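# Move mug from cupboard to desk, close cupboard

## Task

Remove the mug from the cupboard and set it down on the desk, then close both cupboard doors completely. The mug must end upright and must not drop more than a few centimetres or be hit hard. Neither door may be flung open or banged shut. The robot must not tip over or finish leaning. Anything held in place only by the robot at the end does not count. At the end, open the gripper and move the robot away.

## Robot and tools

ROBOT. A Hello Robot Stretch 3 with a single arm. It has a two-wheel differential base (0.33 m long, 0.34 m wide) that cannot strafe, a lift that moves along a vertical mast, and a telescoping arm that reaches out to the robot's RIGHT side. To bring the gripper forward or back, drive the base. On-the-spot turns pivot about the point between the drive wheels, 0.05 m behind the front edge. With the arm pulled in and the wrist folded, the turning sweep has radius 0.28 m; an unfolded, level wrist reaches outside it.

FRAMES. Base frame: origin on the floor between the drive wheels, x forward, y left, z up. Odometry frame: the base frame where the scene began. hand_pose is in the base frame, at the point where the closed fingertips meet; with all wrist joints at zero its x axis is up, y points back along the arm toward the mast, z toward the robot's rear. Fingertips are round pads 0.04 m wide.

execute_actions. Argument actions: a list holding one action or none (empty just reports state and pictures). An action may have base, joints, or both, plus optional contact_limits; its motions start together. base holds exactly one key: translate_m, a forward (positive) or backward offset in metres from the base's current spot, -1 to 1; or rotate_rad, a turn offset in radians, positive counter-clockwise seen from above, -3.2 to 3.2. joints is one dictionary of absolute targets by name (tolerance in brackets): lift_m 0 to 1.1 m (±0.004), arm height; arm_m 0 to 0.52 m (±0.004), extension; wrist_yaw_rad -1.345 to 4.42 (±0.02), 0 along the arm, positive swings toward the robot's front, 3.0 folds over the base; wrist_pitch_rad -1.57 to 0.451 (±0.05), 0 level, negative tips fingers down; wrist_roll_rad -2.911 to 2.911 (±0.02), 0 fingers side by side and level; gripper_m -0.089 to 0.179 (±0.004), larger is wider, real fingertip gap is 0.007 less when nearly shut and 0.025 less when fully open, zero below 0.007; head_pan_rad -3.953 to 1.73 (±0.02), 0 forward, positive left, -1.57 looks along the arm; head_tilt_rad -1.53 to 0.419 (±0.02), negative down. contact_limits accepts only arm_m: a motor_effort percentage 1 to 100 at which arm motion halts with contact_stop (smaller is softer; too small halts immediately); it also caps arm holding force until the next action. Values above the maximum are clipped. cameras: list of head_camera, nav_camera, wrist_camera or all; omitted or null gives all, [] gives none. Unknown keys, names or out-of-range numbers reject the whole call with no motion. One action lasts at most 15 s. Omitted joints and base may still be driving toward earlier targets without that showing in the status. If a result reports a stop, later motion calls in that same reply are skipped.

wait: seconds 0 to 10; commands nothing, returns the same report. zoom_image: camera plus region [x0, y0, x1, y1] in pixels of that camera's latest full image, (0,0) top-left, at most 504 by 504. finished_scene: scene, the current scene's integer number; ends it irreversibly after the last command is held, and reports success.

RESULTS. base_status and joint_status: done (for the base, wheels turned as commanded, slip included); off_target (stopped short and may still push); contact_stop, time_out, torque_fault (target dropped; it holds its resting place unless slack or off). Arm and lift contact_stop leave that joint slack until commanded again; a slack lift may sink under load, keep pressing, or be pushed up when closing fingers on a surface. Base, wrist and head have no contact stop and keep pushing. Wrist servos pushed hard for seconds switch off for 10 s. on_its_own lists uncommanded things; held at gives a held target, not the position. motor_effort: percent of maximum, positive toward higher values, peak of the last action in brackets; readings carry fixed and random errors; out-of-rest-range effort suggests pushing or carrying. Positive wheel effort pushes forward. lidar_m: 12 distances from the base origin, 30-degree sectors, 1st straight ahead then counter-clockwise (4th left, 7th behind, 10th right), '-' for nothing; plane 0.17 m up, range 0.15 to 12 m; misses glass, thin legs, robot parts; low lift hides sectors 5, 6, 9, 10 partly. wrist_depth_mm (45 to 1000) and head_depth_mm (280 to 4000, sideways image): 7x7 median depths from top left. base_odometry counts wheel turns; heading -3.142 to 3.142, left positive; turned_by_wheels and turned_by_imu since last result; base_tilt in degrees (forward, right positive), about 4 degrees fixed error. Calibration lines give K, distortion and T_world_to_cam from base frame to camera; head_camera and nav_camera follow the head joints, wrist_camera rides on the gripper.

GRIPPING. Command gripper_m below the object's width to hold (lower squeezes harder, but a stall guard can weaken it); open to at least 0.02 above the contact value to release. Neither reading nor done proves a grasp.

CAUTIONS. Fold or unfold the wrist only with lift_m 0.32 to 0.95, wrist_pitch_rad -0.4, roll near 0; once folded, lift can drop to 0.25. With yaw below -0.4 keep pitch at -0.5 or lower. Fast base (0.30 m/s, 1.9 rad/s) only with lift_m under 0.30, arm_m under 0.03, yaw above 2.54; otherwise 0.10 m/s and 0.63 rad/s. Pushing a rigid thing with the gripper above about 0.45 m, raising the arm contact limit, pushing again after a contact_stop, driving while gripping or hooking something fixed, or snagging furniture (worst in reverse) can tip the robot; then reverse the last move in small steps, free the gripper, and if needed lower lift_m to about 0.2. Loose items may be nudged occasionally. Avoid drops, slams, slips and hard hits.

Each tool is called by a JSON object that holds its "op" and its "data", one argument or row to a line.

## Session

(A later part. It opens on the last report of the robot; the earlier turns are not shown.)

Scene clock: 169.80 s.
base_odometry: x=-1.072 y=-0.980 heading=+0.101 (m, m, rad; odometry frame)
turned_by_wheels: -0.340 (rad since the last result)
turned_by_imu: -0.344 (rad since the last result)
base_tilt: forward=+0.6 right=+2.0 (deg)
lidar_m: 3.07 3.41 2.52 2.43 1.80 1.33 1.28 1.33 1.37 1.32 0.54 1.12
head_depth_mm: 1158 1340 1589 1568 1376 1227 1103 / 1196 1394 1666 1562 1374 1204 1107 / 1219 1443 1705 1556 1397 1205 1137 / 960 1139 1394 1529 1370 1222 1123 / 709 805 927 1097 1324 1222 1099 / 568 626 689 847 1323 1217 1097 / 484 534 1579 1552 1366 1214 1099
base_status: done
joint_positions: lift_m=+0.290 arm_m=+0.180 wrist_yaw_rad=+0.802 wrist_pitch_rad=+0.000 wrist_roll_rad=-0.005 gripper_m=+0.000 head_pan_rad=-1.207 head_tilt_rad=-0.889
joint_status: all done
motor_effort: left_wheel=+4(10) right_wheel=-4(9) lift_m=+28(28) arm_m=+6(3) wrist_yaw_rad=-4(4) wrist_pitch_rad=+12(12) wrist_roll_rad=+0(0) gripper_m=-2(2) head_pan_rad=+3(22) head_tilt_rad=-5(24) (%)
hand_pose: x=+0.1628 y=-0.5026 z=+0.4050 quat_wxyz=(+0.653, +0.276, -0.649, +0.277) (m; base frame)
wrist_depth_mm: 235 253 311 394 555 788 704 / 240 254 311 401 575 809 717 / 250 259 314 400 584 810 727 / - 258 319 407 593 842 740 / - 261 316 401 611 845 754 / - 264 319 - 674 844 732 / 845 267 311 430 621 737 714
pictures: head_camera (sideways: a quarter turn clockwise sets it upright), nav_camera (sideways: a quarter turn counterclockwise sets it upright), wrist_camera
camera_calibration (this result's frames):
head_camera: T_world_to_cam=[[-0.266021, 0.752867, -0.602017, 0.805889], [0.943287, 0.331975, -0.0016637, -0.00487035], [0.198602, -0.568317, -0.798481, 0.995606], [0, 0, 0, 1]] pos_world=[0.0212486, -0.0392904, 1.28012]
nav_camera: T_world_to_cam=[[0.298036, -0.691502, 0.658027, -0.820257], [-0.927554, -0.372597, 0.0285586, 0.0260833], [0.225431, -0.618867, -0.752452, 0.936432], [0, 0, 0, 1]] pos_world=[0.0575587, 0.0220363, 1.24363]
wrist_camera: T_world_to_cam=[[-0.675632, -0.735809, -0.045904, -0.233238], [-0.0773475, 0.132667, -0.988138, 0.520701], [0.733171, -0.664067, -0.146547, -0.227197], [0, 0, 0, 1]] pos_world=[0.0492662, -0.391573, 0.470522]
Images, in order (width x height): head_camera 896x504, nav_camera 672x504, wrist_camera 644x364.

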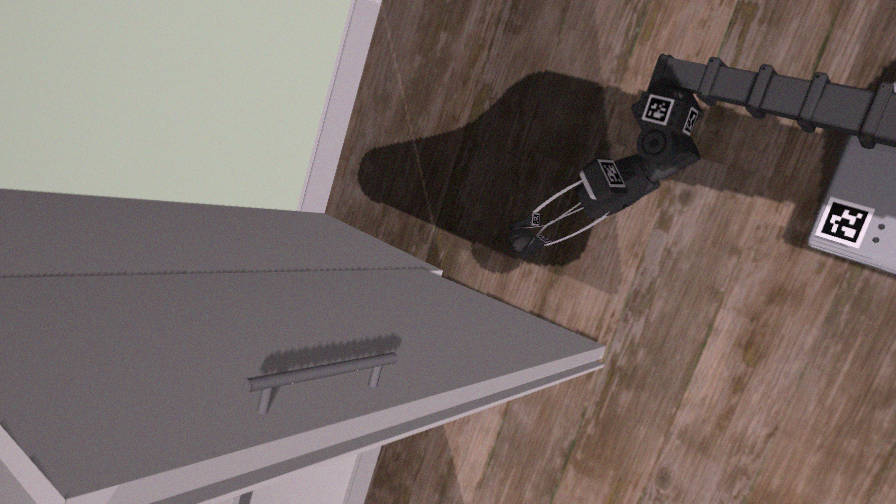

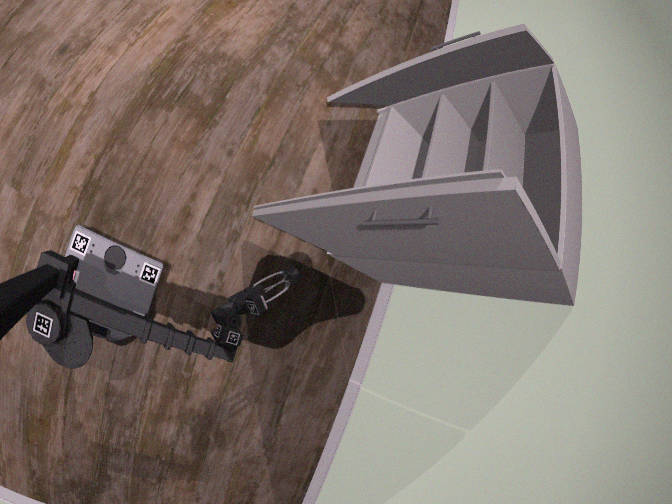

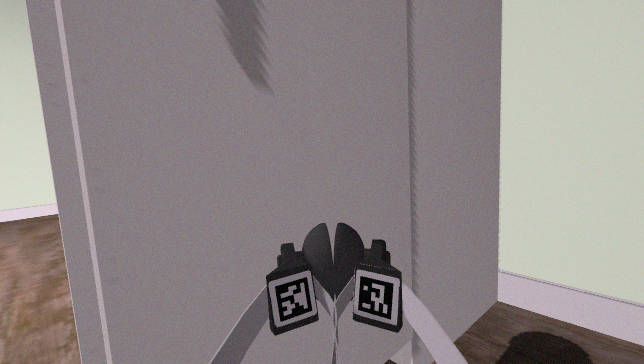

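{"op": "execute_actions", "data": {
  "actions": [
    {"base":{"translate_m":0.4},"joints":{"arm_m":0.24}}
  ],
  "cameras": ["nav_camera"]
}}

{"op": "execute_actions", "data": {
  "actions": [
    {"base":{"translate_m":0.1},"joints":{"arm_m":0.36}}
  ],
  "cameras": ["nav_camera"]
}}

{"op": "execute_actions", "data": {
  "actions": [
    {"base":{"translate_m":0.22},"joints":{"arm_m":0.3,"wrist_yaw_rad":0,"head_pan_rad":-1.57,"head_tilt_rad":-0.6}}
  ],
  "cameras": ["nav_camera"]
}}

{"op": "execute_actions", "data": {
  "actions": [
    {"joints":{"arm_m":0.4},"contact_limits":{"arm_m":18}}
  ]
}}

Scene clock: 175.33 s.
base_odometry: x=-0.674 y=-0.939 heading=+0.102 (m, m, rad; odometry frame)
turned_by_wheels: +0.000 (rad since the last result)
turned_by_imu: +0.001 (rad since the last result)
base_tilt: forward=+0.6 right=+2.0 (deg)
lidar_m: 3.07 2.68 2.52 2.43 2.36 1.74 1.68 1.75 1.38 0.62 0.56 0.79
head_depth_mm: 634 783 1445 1553 1375 1221 1103 / 587 711 903 1232 1401 1224 1104 / 546 652 809 1057 1321 1215 1136 / 513 602 721 927 1304 1224 1124 / 523 622 1250 1486 1350 1214 1103 / 1112 1383 1617 1551 1364 1220 1099 / 1148 1319 1476 1464 1367 1216 1097
base_status: done
joint_positions: lift_m=+0.290 arm_m=+0.240 wrist_yaw_rad=+0.798 wrist_pitch_rad=+0.000 wrist_roll_rad=-0.005 gripper_m=+0.000 head_pan_rad=-1.207 head_tilt_rad=-0.889
joint_status: all done
motor_effort: left_wheel=+3(7) right_wheel=-4(9) lift_m=+28(29) arm_m=+5(6) wrist_yaw_rad=+2(4) wrist_pitch_rad=+12(12) wrist_roll_rad=+0(1) gripper_m=-2(2) head_pan_rad=+3(3) head_tilt_rad=-6(6) (%)
hand_pose: x=+0.1620 y=-0.5635 z=+0.4050 quat_wxyz=(+0.654, +0.274, -0.650, +0.275) (m; base frame)
wrist_depth_mm: - 452 169 173 177 181 186 / - 449 173 175 181 186 189 / - 469 175 180 184 189 194 / - 470 179 184 188 195 200 / - 486 183 186 192 197 202 / - 517 186 - 196 202 205 / 832 539 190 194 200 205 209
pictures: nav_camera (sideways: a quarter turn counterclockwise sets it upright)
camera_calibration (this result's frames):
nav_camera: T_world_to_cam=[[0.29819, -0.691483, 0.657977, -0.820193], [-0.927478, -0.372785, 0.0285573, 0.0260844], [0.225537, -0.618775, -0.752496, 0.936488], [0, 0, 0, 1]] pos_world=[0.0575529, 0.0220502, 1.24363]
Images, in order (width x height): nav_camera 672x504.

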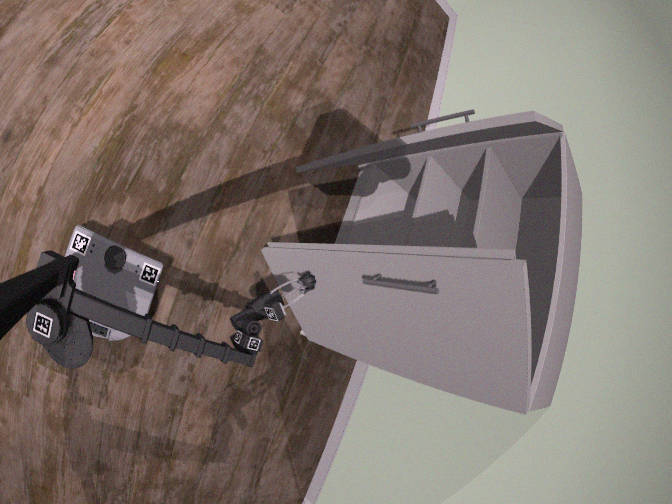

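Scene clock: 177.57 s.
base_odometry: x=-0.575 y=-0.929 heading=+0.102 (m, m, rad; odometry frame)
turned_by_wheels: +0.000 (rad since the last result)
turned_by_imu: +0.000 (rad since the last result)
base_tilt: forward=+0.5 right=+2.0 (deg)
lidar_m: 2.97 2.60 2.52 2.43 2.50 1.84 1.79 1.85 1.37 0.75 0.72 1.91
head_depth_mm: 670 791 969 1289 1375 1227 1102 / 666 789 962 1228 1350 1228 1102 / 666 786 958 1180 1370 1224 1137 / 665 784 955 1262 1371 1217 1124 / 1110 1345 1600 1530 1366 1216 1096 / 1110 1346 1550 1517 1370 1217 1099 / 1067 1183 1203 1525 1363 1217 1101
base_status: done
joint_positions: lift_m=+0.290 arm_m=+0.360 wrist_yaw_rad=+0.801 wrist_pitch_rad=+0.000 wrist_roll_rad=-0.005 gripper_m=+0.000 head_pan_rad=-1.207 head_tilt_rad=-0.889
joint_status: all done
motor_effort: left_wheel=+2(7) right_wheel=-3(5) lift_m=+28(28) arm_m=+5(8) wrist_yaw_rad=-1(2) wrist_pitch_rad=+12(12) wrist_roll_rad=+0(0) gripper_m=-2(2) head_pan_rad=+2(3) head_tilt_rad=-6(6) (%)
hand_pose: x=+0.1626 y=-0.6829 z=+0.4050 quat_wxyz=(+0.653, +0.275, -0.649, +0.276) (m; base frame)
wrist_depth_mm: 383 536 239 207 184 165 149 / 382 516 245 212 188 168 152 / 382 513 657 215 191 170 154 / 376 508 656 222 197 173 157 / 378 517 644 230 198 177 159 / 375 502 731 - 198 181 163 / 369 517 733 241 213 186 164
pictures: nav_camera (sideways: a quarter turn counterclockwise sets it upright)
camera_calibration (this result's frames):
nav_camera: T_world_to_cam=[[0.298272, -0.69157, 0.657849, -0.820025], [-0.927454, -0.372846, 0.0285542, 0.0260883], [0.225529, -0.618641, -0.752609, 0.936635], [0, 0, 0, 1]] pos_world=[0.057548, 0.0220627, 1.24363]
Images, in order (width x height): nav_camera 672x504.

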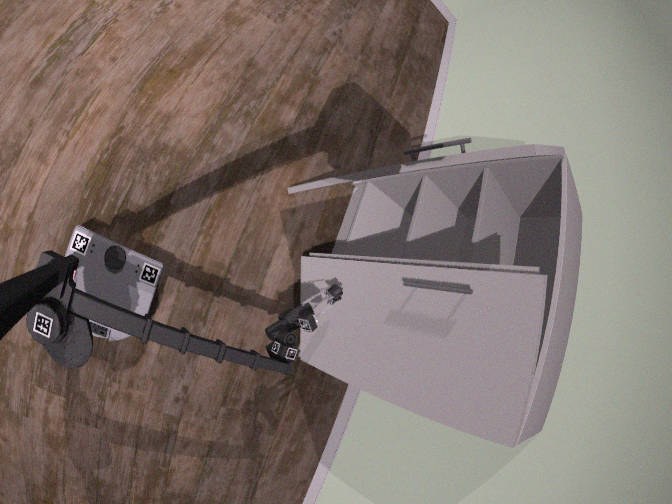

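Scene clock: 181.00 s.
base_odometry: x=-0.356 y=-0.907 heading=+0.102 (m, m, rad; odometry frame)
turned_by_wheels: +0.000 (rad since the last result)
turned_by_imu: +0.001 (rad since the last result)
base_tilt: forward=+0.5 right=+2.0 (deg)
lidar_m: 2.75 2.38 2.50 2.42 2.52 2.08 2.00 1.87 0.84 0.70 0.59 1.91
head_depth_mm: 1099 790 870 1064 1605 1380 1185 / 1086 756 821 966 1173 1356 1186 / 1085 735 779 908 1085 1349 1149 / 1082 808 739 846 1001 1201 1185 / 1083 886 760 1254 1417 1355 1189 / 1082 1232 1149 1332 1495 1382 1162 / 1082 1228 1157 1337 1463 1154 1188
base_status: done
joint_positions: lift_m=+0.290 arm_m=+0.300 wrist_yaw_rad=+0.003 wrist_pitch_rad=+0.000 wrist_roll_rad=-0.005 gripper_m=+0.000 head_pan_rad=-1.563 head_tilt_rad=-0.606
joint_status: all done
motor_effort: left_wheel=+3(9) right_wheel=-3(5) lift_m=+29(28) arm_m=-6(7) wrist_yaw_rad=-2(3) wrist_pitch_rad=+12(12) wrist_roll_rad=+1(1) gripper_m=-2(2) head_pan_rad=-2(22) head_tilt_rad=+4(27) (%)
hand_pose: x=-0.0207 y=-0.7017 z=+0.4050 quat_wxyz=(+0.709, +0.001, -0.705, +0.001) (m; base frame)
wrist_depth_mm: 608 163 157 173 193 218 251 / 661 167 160 176 197 224 254 / 649 171 162 180 199 230 261 / 580 177 166 182 203 232 270 / 645 182 168 183 209 238 277 / 639 751 169 - 218 243 282 / 581 554 170 193 215 251 292
pictures: nav_camera (sideways: a quarter turn counterclockwise sets it upright)
camera_calibration (this result's frames):
nav_camera: T_world_to_cam=[[0.0368279, -0.538588, 0.841764, -1.05815], [-0.999318, -0.0175043, 0.0325212, 0.0213509], [-0.00278099, -0.842387, -0.538866, 0.659997], [0, 0, 0, 1]] pos_world=[0.062141, -0.0135584, 1.24566]
Images, in order (width x height): nav_camera 672x504.

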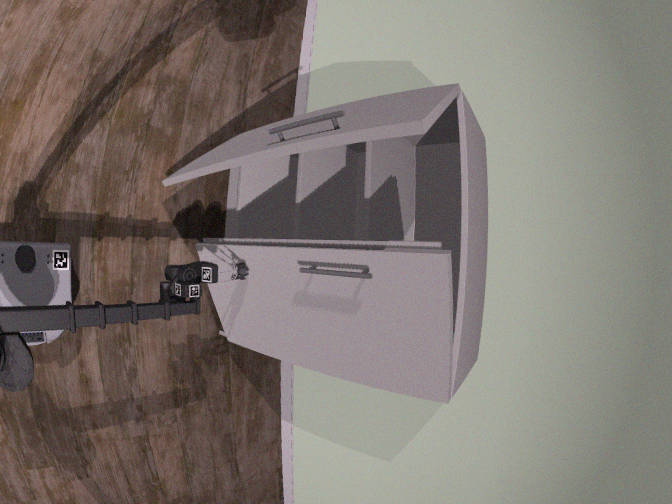

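Scene clock: 182.97 s.
base_odometry: x=-0.356 y=-0.907 heading=+0.102 (m, m, rad; odometry frame)
turned_by_wheels: +0.000 (rad since the last result)
turned_by_imu: +0.000 (rad since the last result)
base_tilt: forward=+0.6 right=+2.0 (deg)
lidar_m: 2.76 2.39 2.51 2.42 2.52 2.07 2.00 1.87 0.88 0.83 0.59 1.91
head_depth_mm: 1098 814 896 1082 1606 1382 1182 / 1080 805 888 1028 1217 1366 1190 / 1084 797 876 1015 1208 1347 1182 / 1084 789 866 1005 1158 1317 1185 / 1082 809 879 1063 1413 1381 1187 / 1080 1228 1154 1339 1497 1377 1162 / 1084 1228 1157 1336 1456 1147 1185
base_status: not commanded
joint_positions: lift_m=+0.290 arm_m=+0.400 wrist_yaw_rad=+0.002 wrist_pitch_rad=+0.000 wrist_roll_rad=-0.005 gripper_m=+0.000 head_pan_rad=-1.563 head_tilt_rad=-0.605
joint_status: all done
motor_effort: left_wheel=+3(4) right_wheel=-3(5) lift_m=+29(29) arm_m=+5(8) wrist_yaw_rad=-2(4) wrist_pitch_rad=+12(12) wrist_roll_rad=+0(1) gripper_m=-2(2) head_pan_rad=-2(2) head_tilt_rad=+3(3) (%)
contact_limits: arm_m 18 (drawing in: default 27, maximum 43; extending or still: default 35, maximum 58)
hand_pose: x=-0.0209 y=-0.8008 z=+0.4050 quat_wxyz=(+0.709, +0.001, -0.705, +0.000) (m; base frame)
wrist_depth_mm: 609 179 181 184 185 188 191 / 655 183 184 187 189 191 193 / 640 186 188 190 195 197 198 / 341 191 192 193 199 200 202 / 627 196 195 197 201 205 207 / 628 724 199 - 207 209 211 / 588 553 203 207 211 212 216
pictures: head_camera (sideways: a quarter turn clockwise sets it upright), nav_camera (sideways: a quarter turn counterclockwise sets it upright), wrist_camera
camera_calibration (this result's frames):
head_camera: T_world_to_cam=[[0.0144868, 0.598221, -0.8012, 1.06375], [0.999843, -0.0168804, 0.00547465, -0.0145094], [-0.0102495, -0.801153, -0.598372, 0.736618], [0, 0, 0, 1]] pos_world=[0.00664673, -0.0464606, 1.29313]
nav_camera: T_world_to_cam=[[0.0367904, -0.538026, 0.842125, -1.05862], [-0.999319, -0.0174212, 0.0325276, 0.0213425], [-0.00282987, -0.842748, -0.538301, 0.659262], [0, 0, 0, 1]] pos_world=[0.0621405, -0.0135995, 1.24567]
wrist_camera: T_world_to_cam=[[-0.998565, -0.0275685, -0.045902, -0.0163878], [0.0413418, 0.147829, -0.988148, 0.560686], [0.0340274, -0.988629, -0.146478, -0.564994], [0, 0, 0, 1]] pos_world=[-0.0203188, -0.641907, 0.470529]
Images, in order (width x height): head_camera 896x504, nav_camera 672x504, wrist_camera 644x364.

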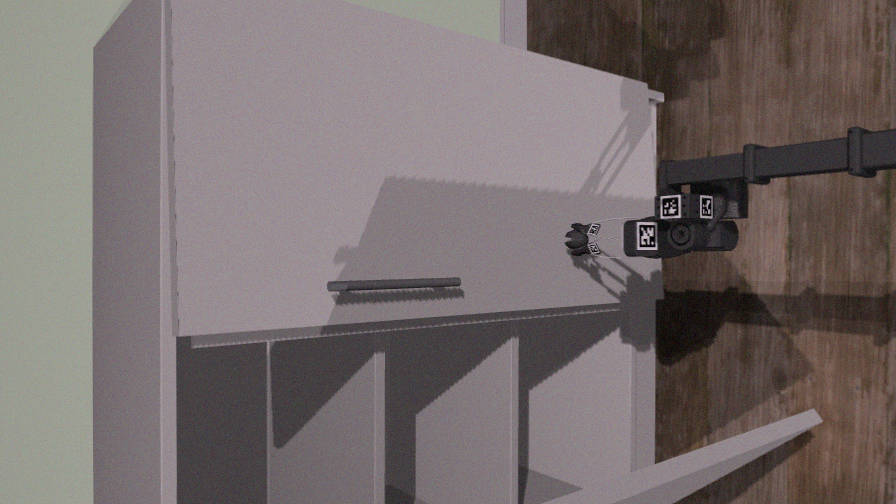

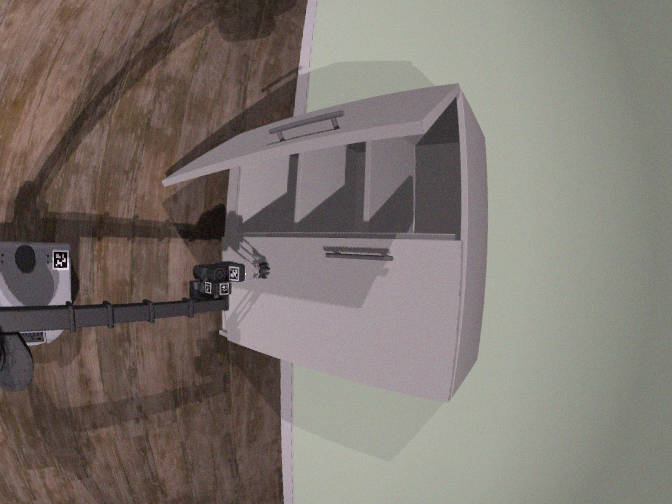

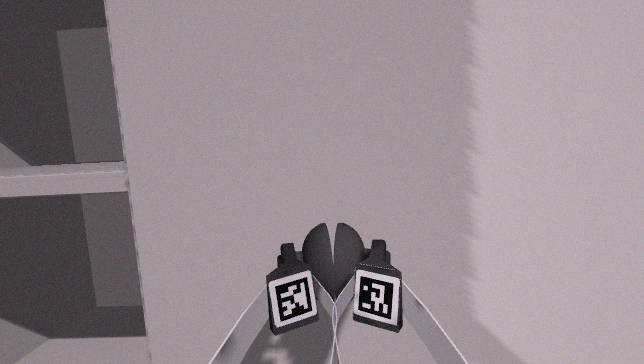

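{"op": "execute_actions", "data": {
  "actions": [
    {"joints":{"arm_m":0.43}}
  ],
  "cameras": []
}}

{"op": "execute_actions", "data": {
  "actions": [
    {"joints":{"arm_m":0.45},"contact_limits":{"arm_m":18}}
  ],
  "cameras": []
}}

{"op": "execute_actions", "data": {
  "actions": [
    {"joints":{"arm_m":0.17}}
  ],
  "cameras": ["head_camera"]
}}

{"op": "execute_actions", "data": {
  "actions": [
    {"base":{"translate_m":0.39},"joints":{"arm_m":0.05}}
  ],
  "cameras": []
}}

{"op": "execute_actions", "data": {
  "actions": [
    {"joints":{"arm_m":0.21},"contact_limits":{"arm_m":18}}
  ],
  "cameras": ["nav_camera"]
}}

{"op": "execute_actions", "data": {
  "actions": [
    {"base":{"translate_m":-0.09},"joints":{"arm_m":0.28},"contact_limits":{"arm_m":18}}
  ],
  "cameras": ["nav_camera"]
}}

{"op": "execute_actions", "data": {
  "actions": [
    {"base":{"translate_m":-0.07},"joints":{"arm_m":0.37},"contact_limits":{"arm_m":18}}
  ],
  "cameras": ["nav_camera"]
}}

Scene clock: 184.63 s.
base_odometry: x=-0.356 y=-0.907 heading=+0.102 (m, m, rad; odometry frame)
turned_by_wheels: +0.000 (rad since the last result)
turned_by_imu: +0.000 (rad since the last result)
base_tilt: forward=+0.6 right=+2.1 (deg)
lidar_m: 2.75 2.39 2.51 2.43 2.52 2.07 2.00 1.87 0.89 0.86 0.59 1.92
head_depth_mm: 1100 819 901 1084 1610 1384 1185 / 1082 815 902 1040 1236 1383 1185 / 1087 817 898 1040 1232 1346 1185 / 1085 815 902 1041 1202 1358 1186 / 1086 823 957 1207 1423 1383 1184 / 1087 1232 1153 1337 1506 1384 1166 / 1086 1227 1156 1339 1458 1142 1184
base_status: not commanded
joint_positions: lift_m=+0.290 arm_m=+0.430 wrist_yaw_rad=+0.002 wrist_pitch_rad=+0.000 wrist_roll_rad=-0.005 gripper_m=+0.000 head_pan_rad=-1.563 head_tilt_rad=-0.605
joint_status: all done
motor_effort: left_wheel=+3(4) right_wheel=-3(4) lift_m=+28(28) arm_m=+6(6) wrist_yaw_rad=-3(3) wrist_pitch_rad=+12(12) wrist_roll_rad=+0(0) gripper_m=-2(2) head_pan_rad=-1(3) head_tilt_rad=+3(4) (%)
hand_pose: x=-0.0209 y=-0.8308 z=+0.4050 quat_wxyz=(+0.709, +0.001, -0.705, +0.000) (m; base frame)
wrist_depth_mm: 599 189 186 185 182 181 178 / 645 192 190 188 186 183 181 / 657 198 194 192 189 188 185 / 338 201 199 193 194 190 189 / 638 689 203 198 196 195 193 / 626 682 207 - 201 198 197 / 585 565 213 209 207 203 200
pictures: none
No camera images: the call's "cameras" was empty. Leave "cameras" out to get every camera's image.

Scene clock: 185.67 s.
base_odometry: x=-0.356 y=-0.907 heading=+0.102 (m, m, rad; odometry frame)
turned_by_wheels: +0.000 (rad since the last result)
turned_by_imu: +0.000 (rad since the last result)
base_tilt: forward=+0.6 right=+2.0 (deg)
lidar_m: 2.75 2.39 2.50 2.43 2.53 2.07 2.00 1.87 0.89 0.86 0.59 1.91
head_depth_mm: 1102 822 903 1090 1610 1386 1187 / 1087 820 903 1040 1229 1384 1191 / 1084 817 904 1041 1234 1347 1187 / 1085 818 900 1047 1198 1351 1189 / 1086 825 961 1215 1421 1386 1190 / 1087 1232 1152 1343 1498 1387 1166 / 1087 1231 1154 1341 1457 1144 1185
base_status: not commanded
joint_positions: lift_m=+0.290 arm_m=+0.449 wrist_yaw_rad=+0.000 wrist_pitch_rad=-0.001 wrist_roll_rad=-0.005 gripper_m=+0.000 head_pan_rad=-1.563 head_tilt_rad=-0.605
joint_status: all done
on_its_own: arm_m is at rest, and its effort (+18) is outside its rest range (-14 to +14)
motor_effort: left_wheel=+3(3) right_wheel=-1(3) lift_m=+29(28) arm_m=+18(19) wrist_yaw_rad=+0(3) wrist_pitch_rad=+13(13) wrist_roll_rad=+0(1) gripper_m=-2(2) head_pan_rad=-3(1) head_tilt_rad=+3(3) (%)
contact_limits: arm_m 18 (drawing in: default 27, maximum 43; extending or still: default 35, maximum 58)
hand_pose: x=-0.0214 y=-0.8498 z=+0.4048 quat_wxyz=(+0.709, +0.001, -0.705, -0.001) (m; base frame)
wrist_depth_mm: 604 169 168 167 165 163 162 / 614 174 171 171 168 167 164 / 647 177 174 174 172 169 166 / 234 182 178 177 173 174 170 / 630 185 183 179 179 175 174 / 627 191 186 - 180 180 177 / 590 194 192 188 186 184 181
pictures: none
No camera images: the call's "cameras" was empty. Leave "cameras" out to get every camera's image.

Scene clock: 188.97 s.
base_odometry: x=-0.356 y=-0.907 heading=+0.102 (m, m, rad; odometry frame)
turned_by_wheels: +0.000 (rad since the last result)
turned_by_imu: +0.000 (rad since the last result)
base_tilt: forward=+0.5 right=+2.0 (deg)
lidar_m: 2.75 2.38 2.51 2.42 2.53 2.07 2.00 1.87 0.89 0.86 0.59 1.91
head_depth_mm: 1101 822 901 1091 1607 1378 1186 / 1083 820 901 1042 1232 1387 1185 / 1082 820 902 1041 1232 1384 1239 / 1085 818 901 1043 1235 1417 1171 / 1084 824 958 1213 1413 1386 1183 / 1084 1227 1153 1339 1495 1384 1163 / 1081 1227 1159 1342 1456 1149 1186
base_status: not commanded
joint_positions: lift_m=+0.290 arm_m=+0.170 wrist_yaw_rad=+0.000 wrist_pitch_rad=-0.001 wrist_roll_rad=-0.005 gripper_m=+0.000 head_pan_rad=-1.563 head_tilt_rad=-0.605
joint_status: all done
motor_effort: left_wheel=+3(2) right_wheel=-2(2) lift_m=+28(29) arm_m=-6(15) wrist_yaw_rad=-1(0) wrist_pitch_rad=+12(12) wrist_roll_rad=+0(0) gripper_m=-2(2) head_pan_rad=-3(1) head_tilt_rad=+3(3) (%)
hand_pose: x=-0.0214 y=-0.5716 z=+0.4049 quat_wxyz=(+0.709, +0.001, -0.705, -0.001) (m; base frame)
wrist_depth_mm: 600 669 466 427 430 427 850 / 659 915 906 447 432 430 898 / 649 917 897 455 444 439 896 / 635 792 525 458 454 454 912 / 640 917 974 469 468 453 925 / 621 795 786 - 474 469 938 / 582 620 575 492 482 483 731
pictures: head_camera (sideways: a quarter turn clockwise sets it upright)
camera_calibration (this result's frames):
head_camera: T_world_to_cam=[[0.0144963, 0.598176, -0.801234, 1.0638], [0.999842, -0.0168953, 0.00547605, -0.0145112], [-0.0102615, -0.801187, -0.598326, 0.736559], [0, 0, 0, 1]] pos_world=[0.00664603, -0.0464611, 1.29313]
Images, in order (width x height): head_camera 896x504.

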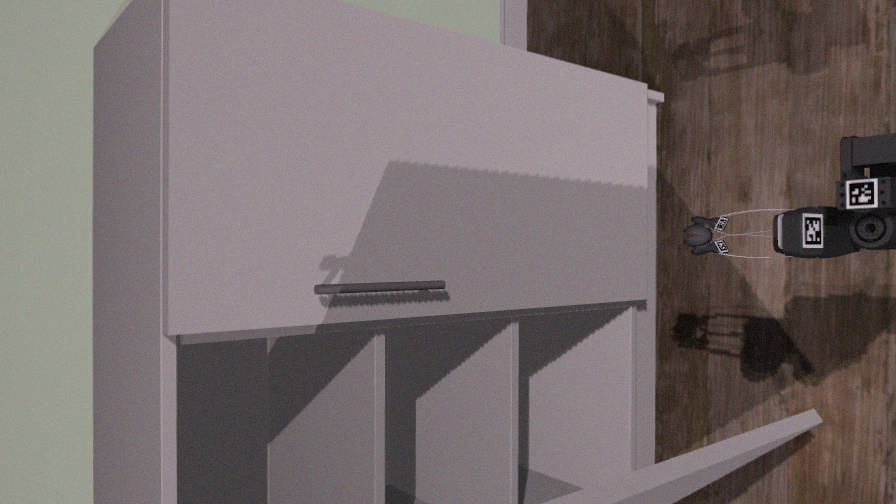

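Scene clock: 194.10 s.
base_odometry: x=+0.032 y=-0.867 heading=+0.102 (m, m, rad; odometry frame)
turned_by_wheels: +0.000 (rad since the last result)
turned_by_imu: +0.002 (rad since the last result)
base_tilt: forward=+0.6 right=+2.0 (deg)
lidar_m: 2.36 2.02 2.49 2.42 2.52 2.47 2.39 1.87 0.92 0.53 1.39 1.92
head_depth_mm: 1088 841 924 1046 1239 1377 1187 / 1089 1231 1018 1211 1325 1382 1185 / 1086 1231 578 649 744 951 1164 / 1091 817 667 771 912 1118 1187 / 1092 777 791 941 1156 1357 1185 / 1120 1193 1404 1645 1655 1380 1184 / 1122 1255 1430 1649 1657 1385 1187
base_status: done
joint_positions: lift_m=+0.290 arm_m=+0.050 wrist_yaw_rad=+0.000 wrist_pitch_rad=-0.001 wrist_roll_rad=-0.005 gripper_m=+0.000 head_pan_rad=-1.563 head_tilt_rad=-0.605
joint_status: all done
motor_effort: left_wheel=+3(7) right_wheel=-3(4) lift_m=+28(28) arm_m=-6(3) wrist_yaw_rad=+0(0) wrist_pitch_rad=+12(12) wrist_roll_rad=+0(0) gripper_m=-2(3) head_pan_rad=-3(2) head_tilt_rad=+3(3) (%)
hand_pose: x=-0.0214 y=-0.4517 z=+0.4049 quat_wxyz=(+0.709, +0.001, -0.705, -0.001) (m; base frame)
wrist_depth_mm: - - 499 314 231 552 537 / - - 524 324 236 546 544 / - - 574 340 242 570 547 / - - 586 349 246 575 572 / - - - 368 252 586 576 / - - - - 245 593 594 / 873 814 766 383 274 673 651
pictures: none
No camera images: the call's "cameras" was empty. Leave "cameras" out to get every camera's image.

Scene clock: 196.53 s.
base_odometry: x=+0.032 y=-0.867 heading=+0.102 (m, m, rad; odometry frame)
turned_by_wheels: +0.000 (rad since the last result)
turned_by_imu: +0.000 (rad since the last result)
base_tilt: forward=+0.6 right=+2.0 (deg)
lidar_m: 2.36 2.02 2.48 2.42 2.51 2.47 2.39 1.87 0.91 0.56 1.39 1.92
head_depth_mm: 1089 840 925 1047 1236 1387 1188 / 1084 1232 569 679 1238 1380 1184 / 1087 889 622 696 814 980 1153 / 1087 815 705 815 962 1184 1179 / 1090 768 813 958 1182 1350 1183 / 1123 1217 1404 1652 1660 1385 1191 / 1121 1258 1425 1645 1656 1379 1186
base_status: not commanded
joint_positions: lift_m=+0.290 arm_m=+0.210 wrist_yaw_rad=+0.001 wrist_pitch_rad=-0.001 wrist_roll_rad=-0.005 gripper_m=+0.000 head_pan_rad=-1.563 head_tilt_rad=-0.605
joint_status: all done
motor_effort: left_wheel=+2(3) right_wheel=-3(4) lift_m=+28(28) arm_m=+5(11) wrist_yaw_rad=-1(1) wrist_pitch_rad=+12(12) wrist_roll_rad=+0(0) gripper_m=-3(2) head_pan_rad=-2(2) head_tilt_rad=+3(3) (%)
contact_limits: arm_m 18 (drawing in: default 27, maximum 43; extending or still: default 35, maximum 58)
hand_pose: x=-0.0211 y=-0.6107 z=+0.4049 quat_wxyz=(+0.709, +0.001, -0.705, +0.000) (m; base frame)
wrist_depth_mm: 888 865 290 198 151 122 102 / 890 867 307 204 155 124 104 / 961 905 315 212 158 127 106 / 942 918 331 216 161 128 107 / 926 970 346 227 165 131 109 / 978 973 383 - 159 134 110 / 843 840 424 241 180 136 112
pictures: nav_camera (sideways: a quarter turn counterclockwise sets it upright)
camera_calibration (this result's frames):
nav_camera: T_world_to_cam=[[0.0367786, -0.537979, 0.842155, -1.05866], [-0.999319, -0.0173981, 0.0325281, 0.0213418], [-0.00284751, -0.842778, -0.538253, 0.6592], [0, 0, 0, 1]] pos_world=[0.0621402, -0.0136039, 1.24567]
Images, in order (width x height): nav_camera 672x504.

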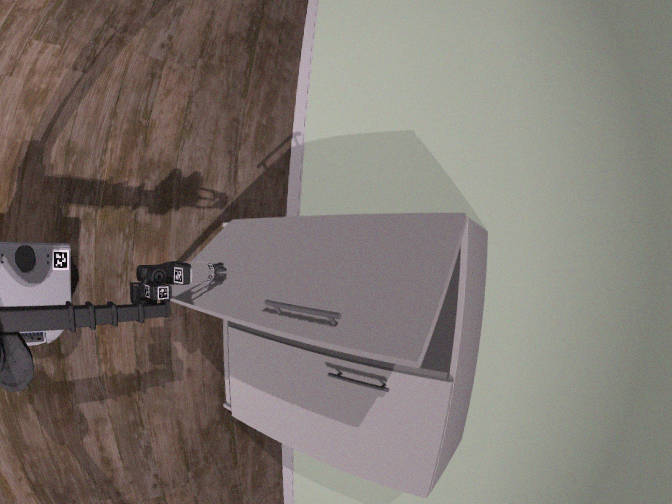

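Scene clock: 198.67 s.
base_odometry: x=-0.058 y=-0.876 heading=+0.102 (m, m, rad; odometry frame)
turned_by_wheels: +0.000 (rad since the last result)
turned_by_imu: +0.000 (rad since the last result)
base_tilt: forward=+0.5 right=+2.1 (deg)
lidar_m: 2.45 2.10 2.48 2.42 2.52 2.38 2.30 1.87 0.90 0.69 0.89 1.92
head_depth_mm: 1083 822 904 1045 1236 1384 1182 / 1085 820 743 1025 1235 1381 1185 / 1083 810 727 824 982 1198 1142 / 1087 812 772 891 1047 1266 1166 / 1090 760 817 955 1148 1344 1184 / 1102 791 871 1042 1528 1387 1188 / 1120 1217 1424 1648 1658 1382 1184
base_status: done
joint_positions: lift_m=+0.290 arm_m=+0.280 wrist_yaw_rad=+0.002 wrist_pitch_rad=-0.001 wrist_roll_rad=-0.005 gripper_m=+0.000 head_pan_rad=-1.563 head_tilt_rad=-0.605
joint_status: all done
motor_effort: left_wheel=+3(4) right_wheel=-2(10) lift_m=+28(28) arm_m=+6(8) wrist_yaw_rad=-2(3) wrist_pitch_rad=+12(12) wrist_roll_rad=+0(0) gripper_m=-2(2) head_pan_rad=-2(1) head_tilt_rad=+3(3) (%)
contact_limits: arm_m 18 (drawing in: default 27, maximum 43; extending or still: default 35, maximum 58)
hand_pose: x=-0.0209 y=-0.6807 z=+0.4049 quat_wxyz=(+0.709, +0.001, -0.705, +0.000) (m; base frame)
wrist_depth_mm: 795 284 239 203 177 158 148 / 836 297 244 208 181 160 151 / 835 307 251 214 185 164 155 / 883 314 257 218 189 168 157 / 906 329 267 222 193 170 344 / 881 342 277 - 191 174 344 / 869 353 291 237 207 177 358
pictures: nav_camera (sideways: a quarter turn counterclockwise sets it upright)
camera_calibration (this result's frames):
nav_camera: T_world_to_cam=[[0.0367694, -0.53798, 0.842155, -1.05866], [-0.99932, -0.0173811, 0.0325281, 0.0213418], [-0.00286188, -0.842778, -0.538253, 0.6592], [0, 0, 0, 1]] pos_world=[0.06214, -0.0136049, 1.24567]
Images, in order (width x height): nav_camera 672x504.

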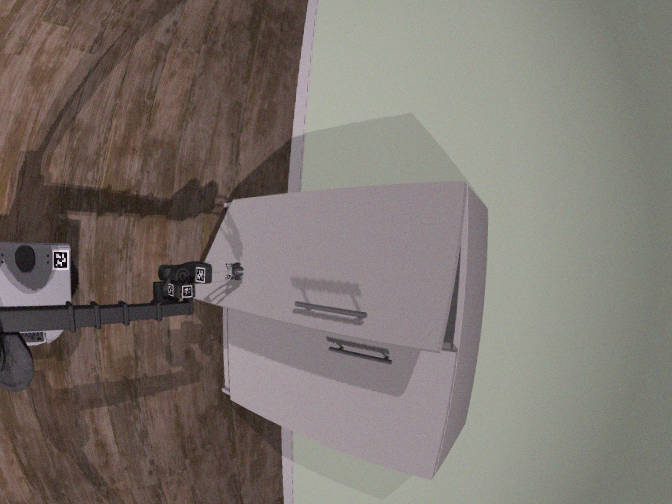

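Scene clock: 200.67 s.
base_odometry: x=-0.127 y=-0.883 heading=+0.102 (m, m, rad; odometry frame)
turned_by_wheels: +0.000 (rad since the last result)
turned_by_imu: +0.000 (rad since the last result)
base_tilt: forward=+0.5 right=+2.0 (deg)
lidar_m: 2.52 2.17 2.47 2.42 2.53 2.30 2.23 1.87 0.90 0.80 0.89 1.92
head_depth_mm: 1084 820 905 1044 1233 1382 1187 / 1087 820 904 1045 1237 1384 1183 / 1084 769 845 997 1198 1406 1187 / 1088 784 846 976 1137 1338 1187 / 1085 787 863 1001 1192 1354 1190 / 1087 802 879 1027 1223 1384 1190 / 1103 817 909 1605 1656 1386 1181
base_status: done
joint_positions: lift_m=+0.290 arm_m=+0.370 wrist_yaw_rad=+0.002 wrist_pitch_rad=-0.001 wrist_roll_rad=-0.005 gripper_m=+0.000 head_pan_rad=-1.563 head_tilt_rad=-0.605
joint_status: all done
motor_effort: left_wheel=+2(4) right_wheel=-2(11) lift_m=+28(28) arm_m=+5(11) wrist_yaw_rad=-3(4) wrist_pitch_rad=+12(12) wrist_roll_rad=+1(0) gripper_m=-2(2) head_pan_rad=-2(3) head_tilt_rad=+2(3) (%)
contact_limits: arm_m 18 (drawing in: default 27, maximum 43; extending or still: default 35, maximum 58)
hand_pose: x=-0.0209 y=-0.7707 z=+0.4049 quat_wxyz=(+0.709, +0.001, -0.705, +0.000) (m; base frame)
wrist_depth_mm: 226 214 200 190 177 172 234 / 233 218 206 193 182 176 239 / 239 224 208 196 185 180 246 / 244 228 214 200 189 184 250 / 250 236 220 205 191 254 256 / 258 241 228 - 193 261 258 / 266 249 233 217 205 266 267
pictures: nav_camera (sideways: a quarter turn counterclockwise sets it upright)
camera_calibration (this result's frames):
nav_camera: T_world_to_cam=[[0.0367341, -0.537705, 0.842333, -1.05889], [-0.999321, -0.0173088, 0.0325313, 0.0213377], [-0.00291244, -0.842956, -0.537975, 0.658839], [0, 0, 0, 1]] pos_world=[0.0621393, -0.0136268, 1.24568]
Images, in order (width x height): nav_camera 672x504.

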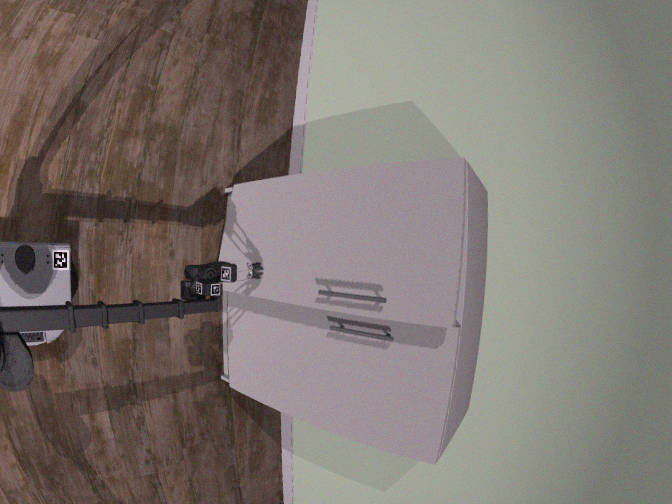

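{"op": "execute_actions", "data": {
  "actions": [
    {"joints":{"arm_m":0.415}}
  ],
  "cameras": []
}}

{"op": "execute_actions", "data": {
  "actions": [
    {"joints":{"arm_m":0.435}}
  ],
  "cameras": []
}}

{"op": "execute_actions", "data": {
  "actions": [
    {"joints":{"arm_m":0.451},"contact_limits":{"arm_m":20}}
  ],
  "cameras": ["head_camera"]
}}

{"op": "execute_actions", "data": {
  "actions": [
    {"joints":{"arm_m":0.1,"head_pan_rad":0.4,"head_tilt_rad":-0.3}}
  ]
}}

Scene clock: 202.30 s.
base_odometry: x=-0.127 y=-0.883 heading=+0.102 (m, m, rad; odometry frame)
turned_by_wheels: +0.000 (rad since the last result)
turned_by_imu: +0.000 (rad since the last result)
base_tilt: forward=+0.5 right=+2.1 (deg)
lidar_m: 2.52 2.17 2.47 2.42 2.52 2.31 2.23 1.87 0.89 0.85 0.90 1.92
head_depth_mm: 1084 820 902 1042 1234 1383 1189 / 1082 819 904 1045 1234 1383 1189 / 1088 808 883 1025 1233 1350 1187 / 1089 813 892 1030 1202 1351 1182 / 1090 815 896 1035 1228 1384 1188 / 1089 820 903 1041 1235 1388 1187 / 1101 820 920 1612 1660 1382 1189
base_status: not commanded
joint_positions: lift_m=+0.290 arm_m=+0.415 wrist_yaw_rad=+0.000 wrist_pitch_rad=+0.000 wrist_roll_rad=-0.005 gripper_m=+0.000 head_pan_rad=-1.563 head_tilt_rad=-0.605
joint_status: all done
motor_effort: left_wheel=+2(2) right_wheel=-3(3) lift_m=+28(29) arm_m=+5(11) wrist_yaw_rad=+1(2) wrist_pitch_rad=+12(12) wrist_roll_rad=+0(0) gripper_m=-2(2) head_pan_rad=-2(2) head_tilt_rad=+4(3) (%)
hand_pose: x=-0.0215 y=-0.8158 z=+0.4050 quat_wxyz=(+0.709, +0.000, -0.705, +0.000) (m; base frame)
wrist_depth_mm: 201 197 193 187 184 183 194 / 205 200 196 191 188 183 198 / 209 206 199 195 191 189 202 / 215 210 205 201 196 193 206 / 221 215 207 202 199 196 211 / 225 219 214 - 202 202 214 / 230 224 220 215 207 220 220
pictures: none
No camera images: the call's "cameras" was empty. Leave "cameras" out to get every camera's image.

Scene clock: 203.33 s.
base_odometry: x=-0.127 y=-0.883 heading=+0.102 (m, m, rad; odometry frame)
turned_by_wheels: +0.000 (rad since the last result)
turned_by_imu: +0.000 (rad since the last result)
base_tilt: forward=+0.6 right=+2.1 (deg)
lidar_m: 2.52 2.17 2.47 2.42 2.53 2.31 2.23 1.87 0.89 0.85 0.90 1.91
head_depth_mm: 1089 820 904 1041 1236 1382 1184 / 1084 821 903 1045 1236 1383 1183 / 1087 810 886 1028 1234 1372 1192 / 1087 813 889 1029 1201 1347 1185 / 1086 818 895 1038 1225 1379 1186 / 1088 820 903 1042 1236 1383 1183 / 1103 821 920 1612 1649 1379 1189
base_status: not commanded
joint_positions: lift_m=+0.290 arm_m=+0.435 wrist_yaw_rad=+0.000 wrist_pitch_rad=+0.000 wrist_roll_rad=-0.005 gripper_m=+0.000 head_pan_rad=-1.563 head_tilt_rad=-0.605
joint_status: all done
motor_effort: left_wheel=+3(2) right_wheel=-3(3) lift_m=+28(28) arm_m=+6(3) wrist_yaw_rad=+0(1) wrist_pitch_rad=+12(12) wrist_roll_rad=+1(0) gripper_m=-2(2) head_pan_rad=-3(2) head_tilt_rad=+4(3) (%)
hand_pose: x=-0.0215 y=-0.8358 z=+0.4050 quat_wxyz=(+0.709, +0.000, -0.705, +0.000) (m; base frame)
wrist_depth_mm: 181 176 174 168 164 162 176 / 185 180 176 172 169 166 180 / 189 186 180 175 170 169 182 / 193 188 185 180 175 172 187 / 196 191 189 184 178 176 190 / 201 198 192 - 183 180 195 / 206 202 198 193 189 183 197
pictures: none
No camera images: the call's "cameras" was empty. Leave "cameras" out to get every camera's image.

Scene clock: 204.30 s.
base_odometry: x=-0.127 y=-0.883 heading=+0.102 (m, m, rad; odometry frame)
turned_by_wheels: +0.000 (rad since the last result)
turned_by_imu: +0.000 (rad since the last result)
base_tilt: forward=+0.6 right=+2.1 (deg)
lidar_m: 2.52 2.18 2.47 2.42 2.52 2.30 2.23 1.87 0.89 0.86 0.90 1.92
head_depth_mm: 1082 820 905 1045 1236 1386 1185 / 1084 818 906 1044 1231 1385 1184 / 1086 818 897 1042 1237 1353 1190 / 1087 818 908 1046 1209 1353 1189 / 1088 819 907 1051 1236 1381 1186 / 1087 821 906 1047 1243 1385 1184 / 1102 822 925 1608 1653 1382 1190
base_status: not commanded
joint_positions: lift_m=+0.290 arm_m=+0.450 wrist_yaw_rad=+0.000 wrist_pitch_rad=+0.000 wrist_roll_rad=-0.005 gripper_m=+0.000 head_pan_rad=-1.563 head_tilt_rad=-0.605
joint_status: all done
motor_effort: left_wheel=+3(3) right_wheel=-3(3) lift_m=+28(29) arm_m=+7(3) wrist_yaw_rad=+0(0) wrist_pitch_rad=+12(12) wrist_roll_rad=+0(0) gripper_m=-3(2) head_pan_rad=-2(2) head_tilt_rad=+3(3) (%)
contact_limits: arm_m 20 (drawing in: default 27, maximum 43; extending or still: default 35, maximum 58)
hand_pose: x=-0.0215 y=-0.8516 z=+0.4050 quat_wxyz=(+0.709, +0.000, -0.705, +0.000) (m; base frame)
wrist_depth_mm: 173 172 169 168 165 163 161 / 176 175 174 170 168 166 165 / 179 179 177 175 172 170 167 / 183 182 178 176 175 174 170 / 188 185 183 180 178 178 175 / 192 191 187 - 182 181 178 / 196 194 192 188 188 184 183
pictures: head_camera (sideways: a quarter turn clockwise sets it upright)
camera_calibration (this result's frames):
head_camera: T_world_to_cam=[[0.0145511, 0.597857, -0.801471, 1.0641], [0.999841, -0.0169807, 0.00548586, -0.014524], [-0.0103298, -0.801423, -0.598009, 0.736146], [0, 0, 0, 1]] pos_world=[0.00664198, -0.0464647, 1.29315]
Images, in order (width x height): head_camera 896x504.

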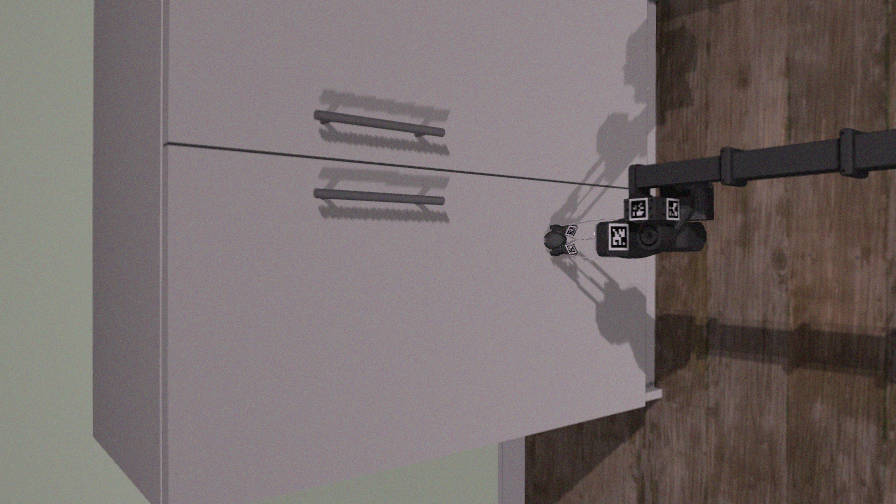

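Scene clock: 208.10 s.
base_odometry: x=-0.127 y=-0.883 heading=+0.102 (m, m, rad; odometry frame)
turned_by_wheels: +0.000 (rad since the last result)
turned_by_imu: +0.000 (rad since the last result)
base_tilt: forward=+0.6 right=+2.0 (deg)
lidar_m: 2.52 2.16 2.47 2.42 2.52 2.30 2.23 1.87 0.90 0.87 0.90 1.92
head_depth_mm: 2076 2205 2330 2480 2363 1770 1413 / 2166 2305 2449 2619 2360 1770 1419 / 2230 2381 2510 2727 2356 1772 1422 / 2319 2486 2607 2348 2335 1771 1419 / 2423 2577 2735 2992 2351 1782 1425 / 2498 2695 2800 3097 2358 1771 1416 / 2597 2854 2946 3208 2371 1782 1420
base_status: not commanded
joint_positions: lift_m=+0.290 arm_m=+0.100 wrist_yaw_rad=+0.000 wrist_pitch_rad=+0.000 wrist_roll_rad=-0.005 gripper_m=+0.000 head_pan_rad=+0.393 head_tilt_rad=-0.310
joint_status: all done
motor_effort: left_wheel=+3(3) right_wheel=-3(3) lift_m=+28(28) arm_m=-7(7) wrist_yaw_rad=-1(0) wrist_pitch_rad=+12(12) wrist_roll_rad=+0(0) gripper_m=-2(2) head_pan_rad=+3(32) head_tilt_rad=+6(29) (%)
hand_pose: x=-0.0215 y=-0.5017 z=+0.4050 quat_wxyz=(+0.709, +0.000, -0.705, +0.000) (m; base frame)
wrist_depth_mm: - 512 506 517 502 501 488 / - 537 528 515 513 506 500 / - 544 528 530 521 516 510 / - 558 538 539 529 521 519 / - 560 550 549 538 532 524 / - - 557 - 545 544 535 / 860 770 574 576 567 558 552
pictures: head_camera (sideways: a quarter turn clockwise sets it upright), nav_camera (sideways: a quarter turn counterclockwise sets it upright), wrist_camera
camera_calibration (this result's frames):
head_camera: T_world_to_cam=[[-0.320246, -0.111916, -0.9407, 1.24775], [-0.362269, 0.931991, 0.0124483, -0.0152829], [0.875331, 0.344773, -0.33901, 0.393737], [0, 0, 0, 1]] pos_world=[0.0493988, 0.0181367, 1.30743]
nav_camera: T_world_to_cam=[[0.236581, 0.133266, 0.962429, -1.21681], [0.382259, -0.923433, 0.0339003, 0.0111148], [0.893257, 0.359877, -0.269409, 0.303885], [0, 0, 0, 1]] pos_world=[0.0121777, 0.0630612, 1.25258]
wrist_camera: T_world_to_cam=[[-0.998622, -0.0254167, -0.0459048, -0.00761479], [0.0416595, 0.147849, -0.988132, 0.516472], [0.031902, -0.988683, -0.146586, -0.269326], [0, 0, 0, 1]] pos_world=[-0.0205282, -0.342832, 0.470513]
Images, in order (width x height): head_camera 896x504, nav_camera 672x504, wrist_camera 644x364.

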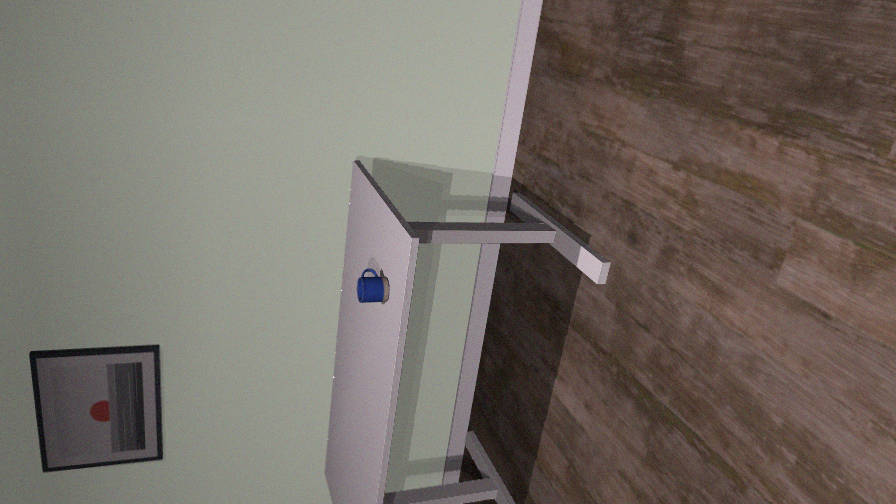

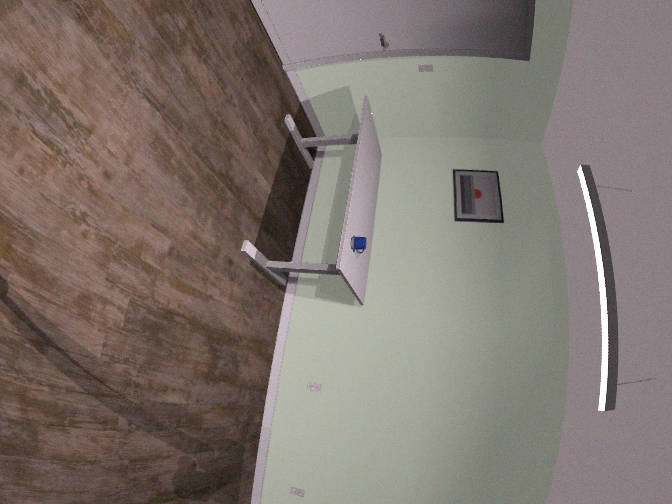

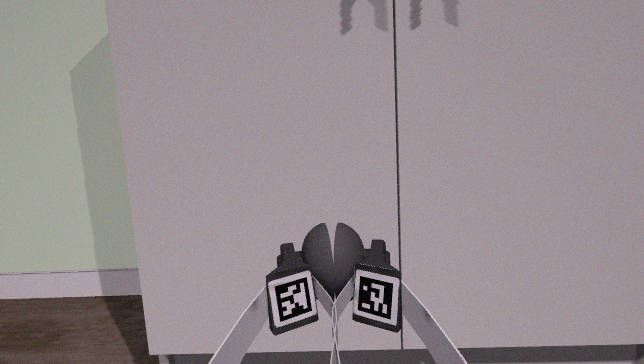

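{"op": "finished_scene", "data": {
  "scene": 1
}}

The scene is finished: the task was done.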